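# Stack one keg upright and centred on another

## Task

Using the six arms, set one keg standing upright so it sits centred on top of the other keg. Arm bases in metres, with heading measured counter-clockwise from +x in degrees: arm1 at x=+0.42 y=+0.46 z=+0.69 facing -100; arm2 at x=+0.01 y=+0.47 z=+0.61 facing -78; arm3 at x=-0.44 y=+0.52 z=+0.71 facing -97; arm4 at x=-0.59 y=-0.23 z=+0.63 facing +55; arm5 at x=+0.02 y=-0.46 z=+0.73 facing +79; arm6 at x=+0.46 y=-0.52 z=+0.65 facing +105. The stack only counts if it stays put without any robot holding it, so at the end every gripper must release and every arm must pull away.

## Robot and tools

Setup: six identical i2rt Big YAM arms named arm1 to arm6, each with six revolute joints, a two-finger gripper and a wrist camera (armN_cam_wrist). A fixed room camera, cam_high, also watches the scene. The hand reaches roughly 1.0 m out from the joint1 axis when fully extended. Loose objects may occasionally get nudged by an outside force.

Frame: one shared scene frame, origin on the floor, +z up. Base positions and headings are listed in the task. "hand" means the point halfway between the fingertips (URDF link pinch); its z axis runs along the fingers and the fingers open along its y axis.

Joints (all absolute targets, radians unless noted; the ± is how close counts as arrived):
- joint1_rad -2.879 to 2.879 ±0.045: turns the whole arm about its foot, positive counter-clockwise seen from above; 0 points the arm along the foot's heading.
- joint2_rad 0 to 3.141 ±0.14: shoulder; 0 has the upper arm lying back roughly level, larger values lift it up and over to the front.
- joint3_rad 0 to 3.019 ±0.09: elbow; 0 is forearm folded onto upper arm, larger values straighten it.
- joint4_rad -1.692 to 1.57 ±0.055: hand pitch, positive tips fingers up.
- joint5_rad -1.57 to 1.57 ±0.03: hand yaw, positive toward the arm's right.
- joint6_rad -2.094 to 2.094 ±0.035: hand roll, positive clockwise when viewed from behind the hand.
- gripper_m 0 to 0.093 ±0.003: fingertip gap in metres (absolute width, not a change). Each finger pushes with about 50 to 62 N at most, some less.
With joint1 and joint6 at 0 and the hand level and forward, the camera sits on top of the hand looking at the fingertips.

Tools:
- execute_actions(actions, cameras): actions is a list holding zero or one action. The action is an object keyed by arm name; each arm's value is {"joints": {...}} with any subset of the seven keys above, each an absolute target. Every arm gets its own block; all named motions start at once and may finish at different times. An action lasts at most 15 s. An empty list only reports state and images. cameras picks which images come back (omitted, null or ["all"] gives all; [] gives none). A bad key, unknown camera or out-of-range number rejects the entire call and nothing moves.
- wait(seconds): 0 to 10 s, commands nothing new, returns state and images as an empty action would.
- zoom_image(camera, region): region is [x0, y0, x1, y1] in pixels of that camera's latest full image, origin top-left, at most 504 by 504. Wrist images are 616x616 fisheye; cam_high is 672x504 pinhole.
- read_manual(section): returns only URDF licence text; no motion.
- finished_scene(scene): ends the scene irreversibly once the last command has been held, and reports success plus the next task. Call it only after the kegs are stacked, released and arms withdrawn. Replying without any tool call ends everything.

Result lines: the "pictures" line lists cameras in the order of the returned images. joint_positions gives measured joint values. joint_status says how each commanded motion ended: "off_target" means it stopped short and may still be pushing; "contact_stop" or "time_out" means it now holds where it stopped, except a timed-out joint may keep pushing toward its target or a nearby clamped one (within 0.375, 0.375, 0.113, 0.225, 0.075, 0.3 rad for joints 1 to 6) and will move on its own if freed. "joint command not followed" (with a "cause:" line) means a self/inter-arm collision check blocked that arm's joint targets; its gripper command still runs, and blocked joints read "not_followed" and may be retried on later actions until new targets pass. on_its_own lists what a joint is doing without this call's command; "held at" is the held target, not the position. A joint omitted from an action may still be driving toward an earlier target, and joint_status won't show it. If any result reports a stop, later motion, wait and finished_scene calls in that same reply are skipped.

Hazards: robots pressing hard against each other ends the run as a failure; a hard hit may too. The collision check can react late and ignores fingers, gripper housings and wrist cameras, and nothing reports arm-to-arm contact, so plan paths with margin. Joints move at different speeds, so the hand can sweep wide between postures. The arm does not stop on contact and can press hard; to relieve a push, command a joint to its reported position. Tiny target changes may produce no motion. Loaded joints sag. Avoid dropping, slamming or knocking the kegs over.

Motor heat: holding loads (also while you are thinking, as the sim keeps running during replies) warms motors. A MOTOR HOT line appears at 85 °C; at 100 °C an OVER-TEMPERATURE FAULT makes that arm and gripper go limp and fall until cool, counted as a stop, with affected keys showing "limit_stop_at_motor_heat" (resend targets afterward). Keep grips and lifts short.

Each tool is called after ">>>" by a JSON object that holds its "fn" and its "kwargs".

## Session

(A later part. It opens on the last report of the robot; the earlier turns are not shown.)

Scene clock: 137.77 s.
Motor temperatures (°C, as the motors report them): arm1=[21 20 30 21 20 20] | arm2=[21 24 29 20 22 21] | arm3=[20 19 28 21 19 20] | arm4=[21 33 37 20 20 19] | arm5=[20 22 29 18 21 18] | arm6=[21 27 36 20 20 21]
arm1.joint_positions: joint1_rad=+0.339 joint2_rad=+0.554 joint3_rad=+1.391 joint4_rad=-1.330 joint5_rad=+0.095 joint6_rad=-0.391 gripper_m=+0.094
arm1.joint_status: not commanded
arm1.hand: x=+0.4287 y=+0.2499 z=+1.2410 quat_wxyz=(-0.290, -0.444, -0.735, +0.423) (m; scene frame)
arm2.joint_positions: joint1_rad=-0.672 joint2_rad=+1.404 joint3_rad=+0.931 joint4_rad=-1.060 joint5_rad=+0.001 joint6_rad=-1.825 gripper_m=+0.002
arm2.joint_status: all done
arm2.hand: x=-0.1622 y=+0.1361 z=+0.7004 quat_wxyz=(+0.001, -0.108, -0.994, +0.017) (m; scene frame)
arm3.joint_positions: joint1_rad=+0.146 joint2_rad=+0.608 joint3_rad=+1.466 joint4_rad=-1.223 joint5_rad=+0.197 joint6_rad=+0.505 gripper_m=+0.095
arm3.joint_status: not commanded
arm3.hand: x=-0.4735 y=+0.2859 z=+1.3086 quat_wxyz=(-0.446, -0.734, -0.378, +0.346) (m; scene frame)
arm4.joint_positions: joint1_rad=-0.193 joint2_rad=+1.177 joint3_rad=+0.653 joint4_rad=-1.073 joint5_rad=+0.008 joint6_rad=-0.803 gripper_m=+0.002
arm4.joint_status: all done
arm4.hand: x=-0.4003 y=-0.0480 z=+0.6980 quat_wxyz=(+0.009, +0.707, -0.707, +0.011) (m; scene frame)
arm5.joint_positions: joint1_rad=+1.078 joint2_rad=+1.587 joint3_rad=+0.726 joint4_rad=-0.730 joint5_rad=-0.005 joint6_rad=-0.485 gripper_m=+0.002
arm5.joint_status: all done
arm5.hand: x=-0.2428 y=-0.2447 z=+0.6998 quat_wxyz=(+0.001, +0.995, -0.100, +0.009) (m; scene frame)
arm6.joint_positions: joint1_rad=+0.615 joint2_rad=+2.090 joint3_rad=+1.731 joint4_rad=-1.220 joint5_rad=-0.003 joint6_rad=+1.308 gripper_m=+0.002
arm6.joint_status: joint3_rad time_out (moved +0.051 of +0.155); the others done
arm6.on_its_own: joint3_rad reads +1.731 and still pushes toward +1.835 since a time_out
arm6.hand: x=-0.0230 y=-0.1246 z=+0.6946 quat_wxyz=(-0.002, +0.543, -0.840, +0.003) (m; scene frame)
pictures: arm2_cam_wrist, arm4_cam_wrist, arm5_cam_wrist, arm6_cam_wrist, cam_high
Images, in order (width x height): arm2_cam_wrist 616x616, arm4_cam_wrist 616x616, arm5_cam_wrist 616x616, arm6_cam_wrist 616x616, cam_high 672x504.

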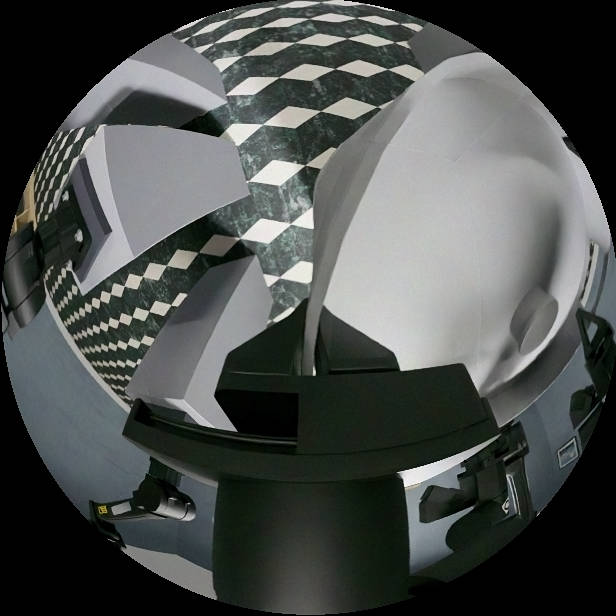

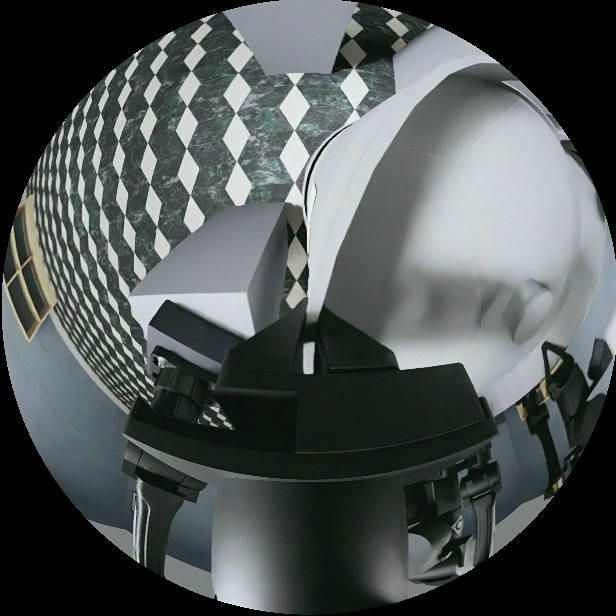

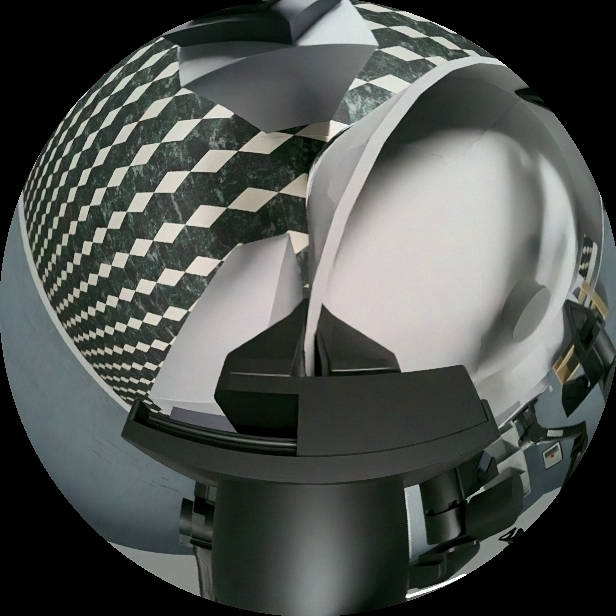

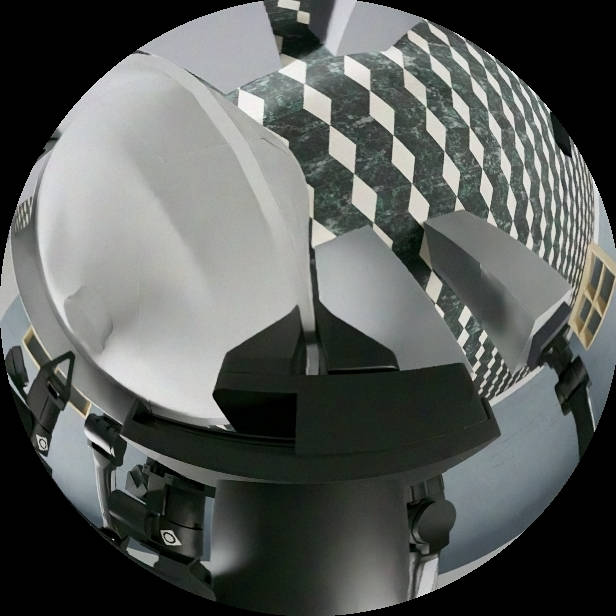

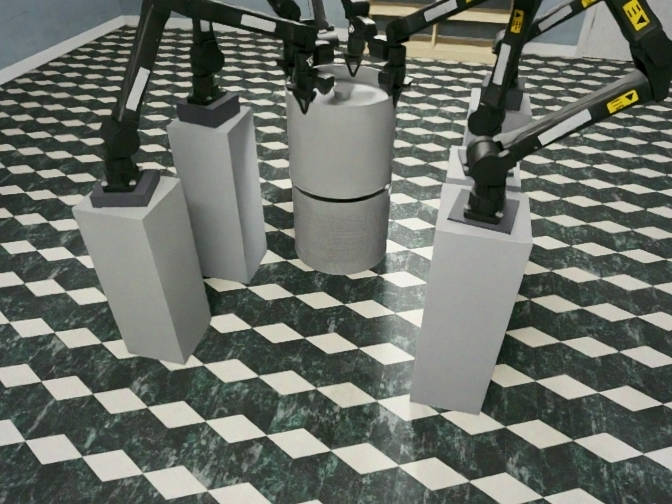

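>>> {"fn": "execute_actions", "kwargs": {"actions": [{"arm2":{"joints":{"joint1_rad":-0.71,"joint2_rad":1.33,"joint3_rad":0.97,"joint4_rad":-1.055,"joint6_rad":-1.865}},"arm5":{"joints":{"joint1_rad":1.094,"joint2_rad":1.555,"joint3_rad":0.84,"joint4_rad":-0.72,"joint6_rad":-0.47}},"arm4":{"joints":{"joint1_rad":-0.123,"joint2_rad":1.1,"joint3_rad":0.668,"joint4_rad":-1.05,"joint6_rad":-0.74}},"arm6":{"joints":{"joint1_rad":0.622,"joint2_rad":2.015,"joint3_rad":1.875,"joint4_rad":-1.25,"joint6_rad":1.315}}}], "cameras": ["arm2_cam_wrist","arm4_cam_wrist","arm5_cam_wrist","arm6_cam_wrist","cam_high"]}}

>>> {"fn": "zoom_image", "kwargs": {"camera": "cam_high", "region": [260, 120, 420, 240]}}

Scene clock: 144.83 s.
Motor temperatures (°C, as the motors report them): arm1=[21 20 30 21 20 20] | arm2=[21 24 28 20 22 21] | arm3=[20 19 28 21 19 20] | arm4=[21 32 37 20 20 19] | arm5=[20 22 30 18 21 18] | arm6=[21 28 37 20 20 21]
arm1.joint_positions: joint1_rad=+0.339 joint2_rad=+0.554 joint3_rad=+1.391 joint4_rad=-1.330 joint5_rad=+0.095 joint6_rad=-0.391 gripper_m=+0.094
arm1.joint_status: not commanded
arm1.hand: x=+0.4287 y=+0.2499 z=+1.2410 quat_wxyz=(-0.290, -0.444, -0.735, +0.423) (m; scene frame)
arm2.joint_positions: joint1_rad=-0.710 joint2_rad=+1.421 joint3_rad=+0.916 joint4_rad=-1.023 joint5_rad=+0.004 joint6_rad=-1.868 gripper_m=+0.002
arm2.joint_status: all done
arm2.hand: x=-0.1758 y=+0.1412 z=+0.6895 quat_wxyz=(+0.004, -0.106, -0.994, +0.019) (m; scene frame)
arm3.joint_positions: joint1_rad=+0.146 joint2_rad=+0.608 joint3_rad=+1.466 joint4_rad=-1.223 joint5_rad=+0.197 joint6_rad=+0.505 gripper_m=+0.095
arm3.joint_status: not commanded
arm3.hand: x=-0.4735 y=+0.2859 z=+1.3086 quat_wxyz=(-0.446, -0.734, -0.378, +0.346) (m; scene frame)
arm4.joint_positions: joint1_rad=-0.148 joint2_rad=+1.177 joint3_rad=+0.619 joint4_rad=-1.034 joint5_rad=+0.007 joint6_rad=-0.763 gripper_m=+0.002
arm4.joint_status: all done
arm4.hand: x=-0.4124 y=-0.0435 z=+0.6866 quat_wxyz=(+0.006, +0.709, -0.705, +0.011) (m; scene frame)
arm5.joint_positions: joint1_rad=+1.086 joint2_rad=+1.638 joint3_rad=+0.748 joint4_rad=-0.698 joint5_rad=-0.006 joint6_rad=-0.483 gripper_m=+0.002
arm5.joint_status: joint3_rad time_out (moved +0.023 of +0.114); the others done
arm5.on_its_own: joint3_rad reads +0.748 and still pushes toward +0.840 since a time_out
arm5.hand: x=-0.2536 y=-0.2396 z=+0.6884 quat_wxyz=(+0.001, +0.995, -0.097, +0.007) (m; scene frame)
arm6.joint_positions: joint1_rad=+0.619 joint2_rad=+2.132 joint3_rad=+1.771 joint4_rad=-1.214 joint5_rad=-0.003 joint6_rad=+1.309 gripper_m=+0.002
arm6.joint_status: joint3_rad time_out (moved +0.040 of +0.144); the others done
arm6.on_its_own: joint3_rad reads +1.771 and still pushes toward +1.875 since a time_out
arm6.hand: x=-0.0343 y=-0.1181 z=+0.6829 quat_wxyz=(-0.002, +0.544, -0.839, +0.001) (m; scene frame)
pictures: arm2_cam_wrist, arm4_cam_wrist, arm5_cam_wrist, arm6_cam_wrist, cam_high
Images, in order (width x height): arm2_cam_wrist 616x616, arm4_cam_wrist 616x616, arm5_cam_wrist 616x616, arm6_cam_wrist 616x616, cam_high 672x504.

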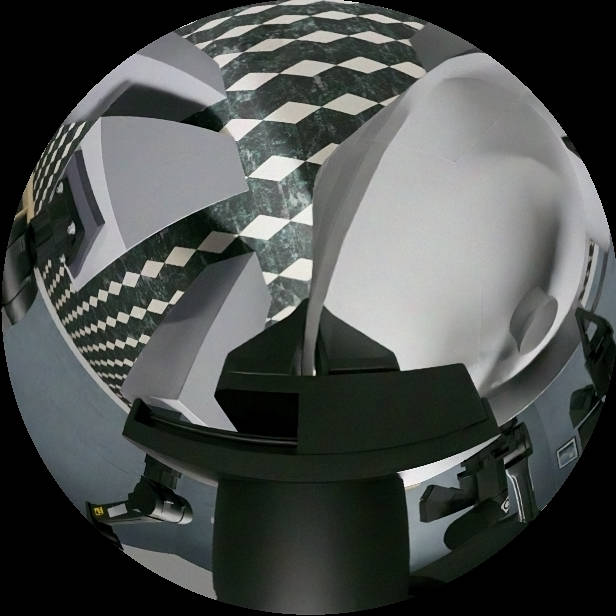

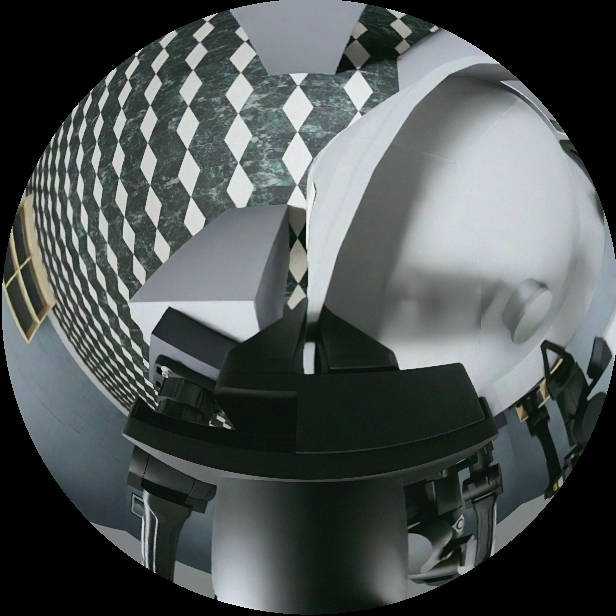

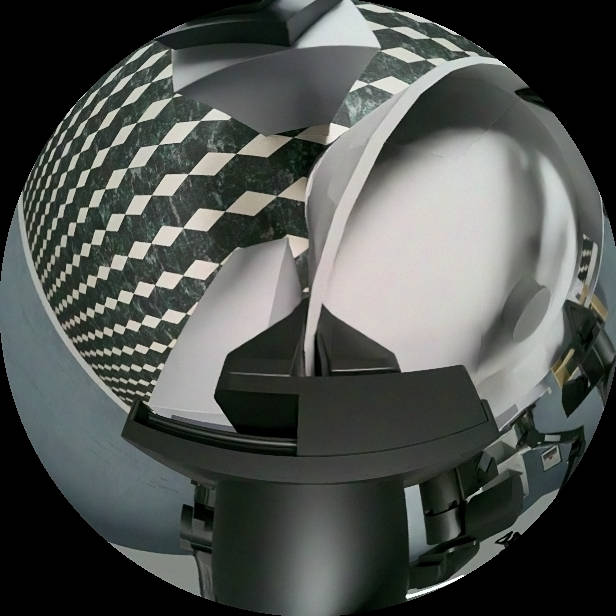

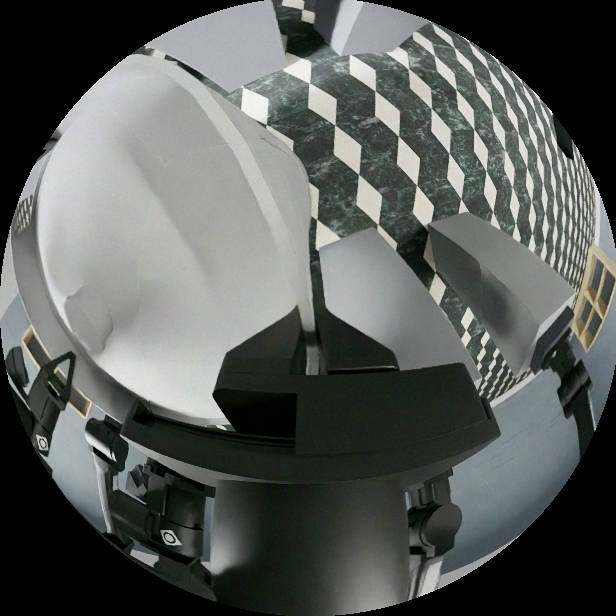

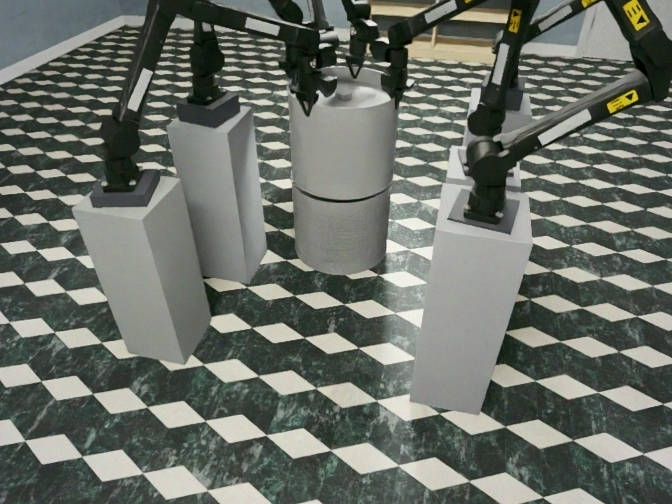

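Region (260, 120, 420, 240) of cam_high's 672x504 image, scaled by 3.150, with more detail than that image has; it fills the top 378 rows of this view, and the rest is white.

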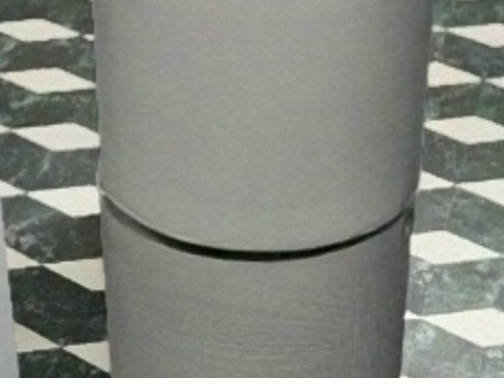

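>>> {"fn": "execute_actions", "kwargs": {"actions": [{"arm2":{"joints":{"joint2_rad":1.38,"joint3_rad":0.945,"joint4_rad":-0.98}},"arm5":{"joints":{"joint1_rad":1.105,"joint2_rad":1.62,"joint3_rad":0.82,"joint4_rad":-0.643}},"arm4":{"joints":{"joint1_rad":-0.14,"joint2_rad":1.152,"joint3_rad":0.628,"joint4_rad":-0.958,"joint6_rad":-0.76}},"arm6":{"joints":{"joint2_rad":2.045,"joint3_rad":1.84,"joint4_rad":-1.2}}}], "cameras": ["arm2_cam_wrist","arm4_cam_wrist","arm5_cam_wrist","arm6_cam_wrist","cam_high"]}}

>>> {"fn": "zoom_image", "kwargs": {"camera": "cam_high", "region": [260, 120, 420, 240]}}

Scene clock: 149.37 s.
Motor temperatures (°C, as the motors report them): arm1=[21 20 30 21 20 20] | arm2=[21 24 28 20 22 21] | arm3=[20 19 28 21 19 20] | arm4=[21 31 36 20 20 19] | arm5=[20 22 30 18 21 18] | arm6=[21 29 38 20 20 21]
arm1.joint_positions: joint1_rad=+0.339 joint2_rad=+0.554 joint3_rad=+1.391 joint4_rad=-1.330 joint5_rad=+0.095 joint6_rad=-0.391 gripper_m=+0.094
arm1.joint_status: not commanded
arm1.hand: x=+0.4287 y=+0.2499 z=+1.2410 quat_wxyz=(-0.290, -0.444, -0.735, +0.423) (m; scene frame)
arm2.joint_positions: joint1_rad=-0.711 joint2_rad=+1.446 joint3_rad=+0.899 joint4_rad=-0.979 joint5_rad=+0.004 joint6_rad=-1.868 gripper_m=+0.002
arm2.joint_status: all done
arm2.hand: x=-0.1769 y=+0.1397 z=+0.6753 quat_wxyz=(+0.004, -0.106, -0.994, +0.020) (m; scene frame)
arm3.joint_positions: joint1_rad=+0.146 joint2_rad=+0.608 joint3_rad=+1.466 joint4_rad=-1.223 joint5_rad=+0.197 joint6_rad=+0.505 gripper_m=+0.095
arm3.joint_status: not commanded
arm3.hand: x=-0.4735 y=+0.2859 z=+1.3086 quat_wxyz=(-0.446, -0.734, -0.378, +0.346) (m; scene frame)
arm4.joint_positions: joint1_rad=-0.150 joint2_rad=+1.200 joint3_rad=+0.590 joint4_rad=-0.979 joint5_rad=-0.003 joint6_rad=-0.763 gripper_m=+0.002
arm4.joint_status: all done
arm4.hand: x=-0.4140 y=-0.0436 z=+0.6719 quat_wxyz=(+0.005, +0.708, -0.706, +0.005) (m; scene frame)
arm5.joint_positions: joint1_rad=+1.095 joint2_rad=+1.683 joint3_rad=+0.748 joint4_rad=-0.660 joint5_rad=-0.001 joint6_rad=-0.471 gripper_m=+0.002
arm5.joint_status: all done
arm5.hand: x=-0.2562 y=-0.2402 z=+0.6733 quat_wxyz=(+0.000, +0.995, -0.099, +0.011) (m; scene frame)
arm6.joint_positions: joint1_rad=+0.623 joint2_rad=+2.156 joint3_rad=+1.770 joint4_rad=-1.198 joint5_rad=-0.002 joint6_rad=+1.311 gripper_m=+0.002
arm6.joint_status: all done
arm6.hand: x=-0.0368 y=-0.1196 z=+0.6680 quat_wxyz=(-0.004, +0.545, -0.839, +0.005) (m; scene frame)
pictures: arm2_cam_wrist, arm4_cam_wrist, arm5_cam_wrist, arm6_cam_wrist, cam_high
Images, in order (width x height): arm2_cam_wrist 616x616, arm4_cam_wrist 616x616, arm5_cam_wrist 616x616, arm6_cam_wrist 616x616, cam_high 672x504.

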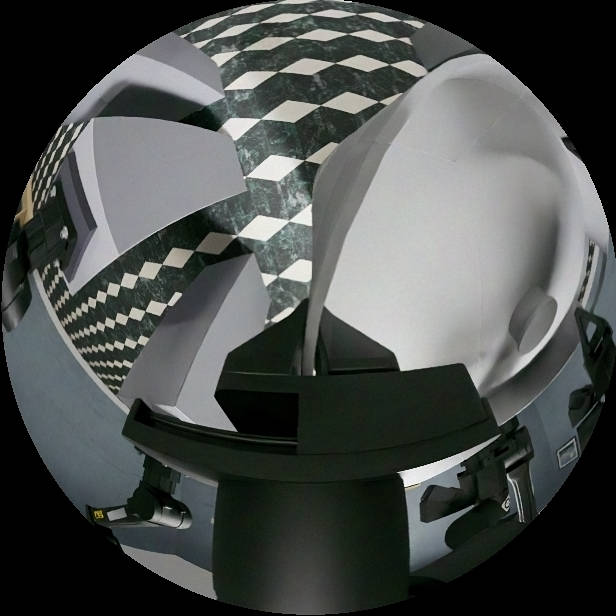

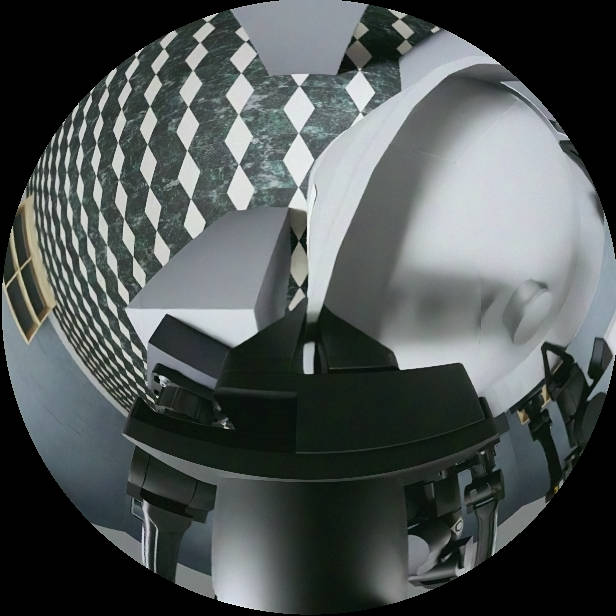

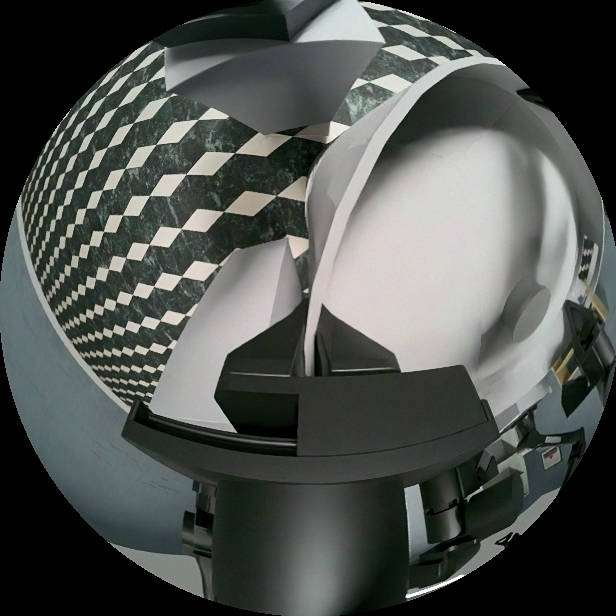

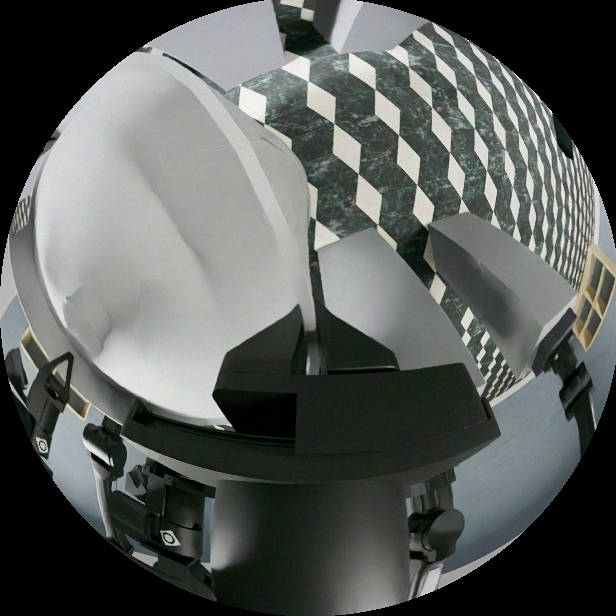

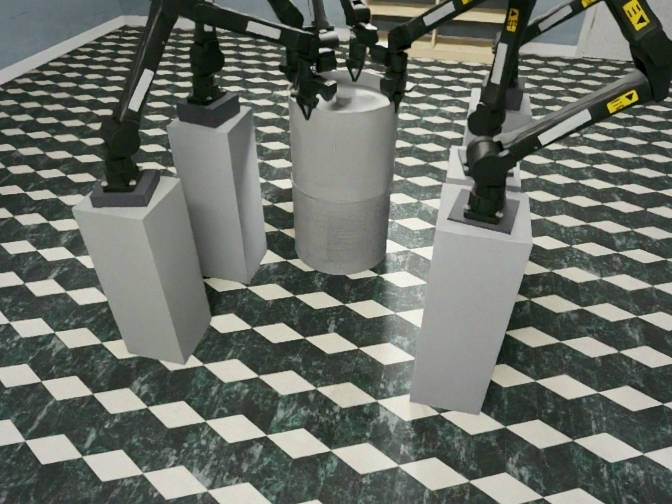

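Region (260, 120, 420, 240) of cam_high's 672x504 image, scaled by 3.150, with more detail than that image has; it fills the top 378 rows of this view, and the rest is white.

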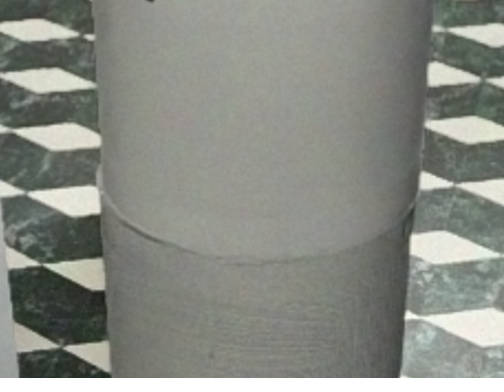

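Seated. Unload, release, retreat.

>>> {"fn": "execute_actions", "kwargs": {"actions": [{"arm2":{"joints":{"joint2_rad":1.44,"joint3_rad":0.905}},"arm5":{"joints":{"joint2_rad":1.68,"joint3_rad":0.755,"joint4_rad":-0.66}},"arm4":{"joints":{"joint2_rad":1.195,"joint3_rad":0.6,"joint4_rad":-0.979}},"arm6":{"joints":{"joint2_rad":2.135,"joint3_rad":1.78}}}], "cameras": []}}

>>> {"fn": "execute_actions", "kwargs": {"actions": [{"arm2":{"joints":{"gripper_m":0.07}},"arm5":{"joints":{"gripper_m":0.07}},"arm4":{"joints":{"gripper_m":0.07}},"arm6":{"joints":{"gripper_m":0.07}}}], "cameras": []}}

>>> {"fn": "execute_actions", "kwargs": {"actions": [{"arm2":{"joints":{"joint2_rad":1.2,"joint4_rad":-1.1}},"arm5":{"joints":{"joint2_rad":1.4,"joint4_rad":-0.95}},"arm4":{"joints":{"joint2_rad":0.9,"joint4_rad":-1.1}},"arm6":{"joints":{"joint2_rad":1.9,"joint4_rad":-1.35}}}], "cameras": ["cam_high"]}}

Scene clock: 153.23 s.
Motor temperatures (°C, as the motors report them): arm1=[21 20 30 21 20 20] | arm2=[21 24 27 20 22 21] | arm3=[20 19 28 21 19 20] | arm4=[21 31 36 20 20 19] | arm5=[20 22 29 18 21 18] | arm6=[21 29 37 20 20 21]
arm1.joint_positions: joint1_rad=+0.339 joint2_rad=+0.554 joint3_rad=+1.391 joint4_rad=-1.330 joint5_rad=+0.095 joint6_rad=-0.391 gripper_m=+0.094
arm1.joint_status: not commanded
arm1.hand: x=+0.4287 y=+0.2499 z=+1.2410 quat_wxyz=(-0.290, -0.444, -0.735, +0.423) (m; scene frame)
arm2.joint_positions: joint1_rad=-0.710 joint2_rad=+1.448 joint3_rad=+0.895 joint4_rad=-0.977 joint5_rad=+0.002 joint6_rad=-1.868 gripper_m=+0.002
arm2.joint_status: all done
arm2.hand: x=-0.1756 y=+0.1405 z=+0.6733 quat_wxyz=(+0.003, -0.106, -0.994, +0.018) (m; scene frame)
arm3.joint_positions: joint1_rad=+0.146 joint2_rad=+0.608 joint3_rad=+1.466 joint4_rad=-1.223 joint5_rad=+0.197 joint6_rad=+0.505 gripper_m=+0.095
arm3.joint_status: not commanded
arm3.hand: x=-0.4735 y=+0.2859 z=+1.3086 quat_wxyz=(-0.446, -0.734, -0.378, +0.346) (m; scene frame)
arm4.joint_positions: joint1_rad=-0.150 joint2_rad=+1.203 joint3_rad=+0.589 joint4_rad=-0.980 joint5_rad=+0.002 joint6_rad=-0.763 gripper_m=+0.002
arm4.joint_status: all done
arm4.hand: x=-0.4143 y=-0.0451 z=+0.6708 quat_wxyz=(+0.007, +0.708, -0.706, +0.008) (m; scene frame)
arm5.joint_positions: joint1_rad=+1.095 joint2_rad=+1.686 joint3_rad=+0.744 joint4_rad=-0.659 joint5_rad=-0.001 joint6_rad=-0.471 gripper_m=+0.002
arm5.joint_status: all done
arm5.hand: x=-0.2541 y=-0.2419 z=+0.6715 quat_wxyz=(+0.002, +0.995, -0.099, +0.014) (m; scene frame)
arm6.joint_positions: joint1_rad=+0.623 joint2_rad=+2.156 joint3_rad=+1.761 joint4_rad=-1.193 joint5_rad=-0.002 joint6_rad=+1.311 gripper_m=+0.002
arm6.joint_status: all done
arm6.hand: x=-0.0351 y=-0.1209 z=+0.6649 quat_wxyz=(-0.004, +0.545, -0.839, +0.007) (m; scene frame)
pictures: none
No camera images: the call's "cameras" was empty. Leave "cameras" out to get every camera's image.

Scene clock: 153.90 s.
Motor temperatures (°C, as the motors report them): arm1=[21 20 30 21 20 20] | arm2=[21 24 27 20 22 21] | arm3=[20 19 29 21 19 20] | arm4=[21 31 36 20 19 19] | arm5=[20 22 29 18 21 18] | arm6=[21 29 37 20 20 21]
arm1.joint_positions: joint1_rad=+0.339 joint2_rad=+0.554 joint3_rad=+1.391 joint4_rad=-1.330 joint5_rad=+0.095 joint6_rad=-0.391 gripper_m=+0.094
arm1.joint_status: not commanded
arm1.hand: x=+0.4287 y=+0.2499 z=+1.2410 quat_wxyz=(-0.290, -0.444, -0.735, +0.423) (m; scene frame)
arm2.joint_positions: joint1_rad=-0.710 joint2_rad=+1.446 joint3_rad=+0.895 joint4_rad=-0.977 joint5_rad=+0.002 joint6_rad=-1.868 gripper_m=+0.070
arm2.joint_status: all done
arm2.hand: x=-0.1755 y=+0.1404 z=+0.6739 quat_wxyz=(+0.003, -0.106, -0.994, +0.019) (m; scene frame)
arm3.joint_positions: joint1_rad=+0.146 joint2_rad=+0.608 joint3_rad=+1.466 joint4_rad=-1.223 joint5_rad=+0.197 joint6_rad=+0.505 gripper_m=+0.095
arm3.joint_status: not commanded
arm3.hand: x=-0.4735 y=+0.2859 z=+1.3086 quat_wxyz=(-0.446, -0.734, -0.378, +0.346) (m; scene frame)
arm4.joint_positions: joint1_rad=-0.150 joint2_rad=+1.201 joint3_rad=+0.589 joint4_rad=-0.980 joint5_rad=+0.003 joint6_rad=-0.763 gripper_m=+0.070
arm4.joint_status: all done
arm4.hand: x=-0.4142 y=-0.0451 z=+0.6712 quat_wxyz=(+0.007, +0.708, -0.706, +0.008) (m; scene frame)
arm5.joint_positions: joint1_rad=+1.095 joint2_rad=+1.684 joint3_rad=+0.744 joint4_rad=-0.659 joint5_rad=-0.001 joint6_rad=-0.471 gripper_m=+0.070
arm5.joint_status: all done
arm5.hand: x=-0.2543 y=-0.2419 z=+0.6721 quat_wxyz=(+0.002, +0.995, -0.099, +0.013) (m; scene frame)
arm6.joint_positions: joint1_rad=+0.623 joint2_rad=+2.154 joint3_rad=+1.761 joint4_rad=-1.193 joint5_rad=-0.002 joint6_rad=+1.311 gripper_m=+0.070
arm6.joint_status: all done
arm6.hand: x=-0.0352 y=-0.1209 z=+0.6656 quat_wxyz=(-0.004, +0.545, -0.839, +0.006) (m; scene frame)
pictures: none
No camera images: the call's "cameras" was empty. Leave "cameras" out to get every camera's image.

Scene clock: 155.27 s.
Motor temperatures (°C, as the motors report them): arm1=[21 20 30 21 20 20] | arm2=[21 24 27 20 22 21] | arm3=[20 19 29 21 19 20] | arm4=[21 31 36 20 19 19] | arm5=[20 22 29 18 21 18] | arm6=[21 28 36 20 20 21]
arm1.joint_positions: joint1_rad=+0.339 joint2_rad=+0.554 joint3_rad=+1.391 joint4_rad=-1.330 joint5_rad=+0.095 joint6_rad=-0.391 gripper_m=+0.094
arm1.joint_status: not commanded
arm1.hand: x=+0.4287 y=+0.2499 z=+1.2410 quat_wxyz=(-0.290, -0.444, -0.735, +0.423) (m; scene frame)
arm2.joint_positions: joint1_rad=-0.710 joint2_rad=+1.183 joint3_rad=+0.895 joint4_rad=-1.084 joint5_rad=+0.002 joint6_rad=-1.868 gripper_m=+0.070
arm2.joint_status: all done
arm2.hand: x=-0.1661 y=+0.1594 z=+0.7621 quat_wxyz=(+0.033, -0.106, -0.990, +0.091) (m; scene frame)
arm3.joint_positions: joint1_rad=+0.146 joint2_rad=+0.608 joint3_rad=+1.466 joint4_rad=-1.223 joint5_rad=+0.197 joint6_rad=+0.505 gripper_m=+0.095
arm3.joint_status: not commanded
arm3.hand: x=-0.4735 y=+0.2859 z=+1.3086 quat_wxyz=(-0.446, -0.734, -0.378, +0.346) (m; scene frame)
arm4.joint_positions: joint1_rad=-0.150 joint2_rad=+0.892 joint3_rad=+0.589 joint4_rad=-1.091 joint5_rad=+0.003 joint6_rad=-0.763 gripper_m=+0.070
arm4.joint_status: all done
arm4.hand: x=-0.4227 y=-0.0528 z=+0.7400 quat_wxyz=(-0.092, +0.706, -0.702, +0.006) (m; scene frame)
arm5.joint_positions: joint1_rad=+1.095 joint2_rad=+1.386 joint3_rad=+0.744 joint4_rad=-0.940 joint5_rad=-0.001 joint6_rad=-0.471 gripper_m=+0.070
arm5.joint_status: all done
arm5.hand: x=-0.2327 y=-0.2606 z=+0.7678 quat_wxyz=(-0.003, +0.995, -0.099, +0.005) (m; scene frame)
arm6.joint_positions: joint1_rad=+0.623 joint2_rad=+1.911 joint3_rad=+1.761 joint4_rad=-1.338 joint5_rad=-0.002 joint6_rad=+1.311 gripper_m=+0.070
arm6.joint_status: all done
arm6.hand: x=-0.0154 y=-0.1379 z=+0.8116 quat_wxyz=(+0.011, +0.544, -0.838, -0.041) (m; scene frame)
pictures: cam_high
Images, in order (width x height): cam_high 672x504.

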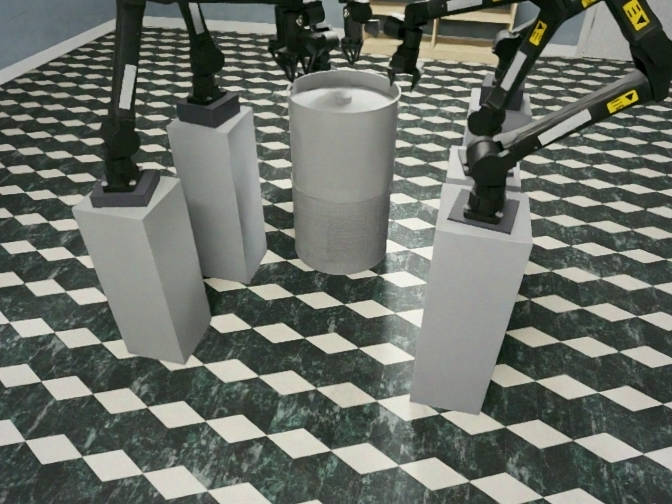

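>>> {"fn": "execute_actions", "kwargs": {"actions": [{"arm2":{"joints":{"joint2_rad":0.95,"joint3_rad":1.1,"joint4_rad":-1.5}},"arm5":{"joints":{"joint2_rad":1.15,"joint3_rad":0.9,"joint4_rad":-1.3}},"arm4":{"joints":{"joint2_rad":0.6,"joint3_rad":0.8,"joint4_rad":-1.5}},"arm6":{"joints":{"joint1_rad":0.3,"joint2_rad":1.5,"joint4_rad":-1.6}}}], "cameras": []}}

>>> {"fn": "finished_scene", "kwargs": {"scene": 1}}

Scene clock: 161.07 s.
Motor temperatures (°C, as the motors report them): arm1=[21 20 30 21 20 20] | arm2=[21 24 27 20 22 21] | arm3=[20 19 29 21 19 20] | arm4=[21 30 35 20 19 19] | arm5=[20 22 28 18 21 18] | arm6=[21 28 35 20 20 21]
arm1.joint_positions: joint1_rad=+0.339 joint2_rad=+0.554 joint3_rad=+1.391 joint4_rad=-1.330 joint5_rad=+0.095 joint6_rad=-0.391 gripper_m=+0.094
arm1.joint_status: not commanded
arm1.hand: x=+0.4287 y=+0.2499 z=+1.2410 quat_wxyz=(-0.290, -0.444, -0.735, +0.423) (m; scene frame)
arm2.joint_positions: joint1_rad=-0.710 joint2_rad=+0.944 joint3_rad=+1.087 joint4_rad=-1.483 joint5_rad=+0.002 joint6_rad=-1.868 gripper_m=+0.070
arm2.joint_status: all done
arm2.hand: x=-0.1351 y=+0.2183 z=+0.8977 quat_wxyz=(+0.040, -0.106, -0.988, +0.106) (m; scene frame)
arm3.joint_positions: joint1_rad=+0.146 joint2_rad=+0.608 joint3_rad=+1.466 joint4_rad=-1.223 joint5_rad=+0.197 joint6_rad=+0.505 gripper_m=+0.095
arm3.joint_status: not commanded
arm3.hand: x=-0.4735 y=+0.2859 z=+1.3086 quat_wxyz=(-0.446, -0.734, -0.378, +0.346) (m; scene frame)
arm4.joint_positions: joint1_rad=-0.150 joint2_rad=+0.595 joint3_rad=+0.773 joint4_rad=-1.490 joint5_rad=+0.003 joint6_rad=-0.763 gripper_m=+0.070
arm4.joint_status: all done
arm4.hand: x=-0.4654 y=-0.0954 z=+0.8568 quat_wxyz=(-0.133, +0.703, -0.699, +0.005) (m; scene frame)
arm5.joint_positions: joint1_rad=+1.095 joint2_rad=+1.142 joint3_rad=+0.882 joint4_rad=-1.290 joint5_rad=-0.001 joint6_rad=-0.471 gripper_m=+0.070
arm5.joint_status: all done
arm5.hand: x=-0.2162 y=-0.2755 z=+0.8863 quat_wxyz=(-0.012, +0.995, -0.099, -0.008) (m; scene frame)
arm6.joint_positions: joint1_rad=+0.303 joint2_rad=+1.519 joint3_rad=+1.760 joint4_rad=-1.591 joint5_rad=+0.001 joint6_rad=+1.311 gripper_m=+0.070
arm6.joint_status: all done
arm6.hand: x=+0.1916 y=-0.1053 z=+1.0131 quat_wxyz=(+0.014, +0.402, -0.909, -0.111) (m; scene frame)
pictures: none
No camera images: the call's "cameras" was empty. Leave "cameras" out to get every camera's image.

The scene is finished: the task was done.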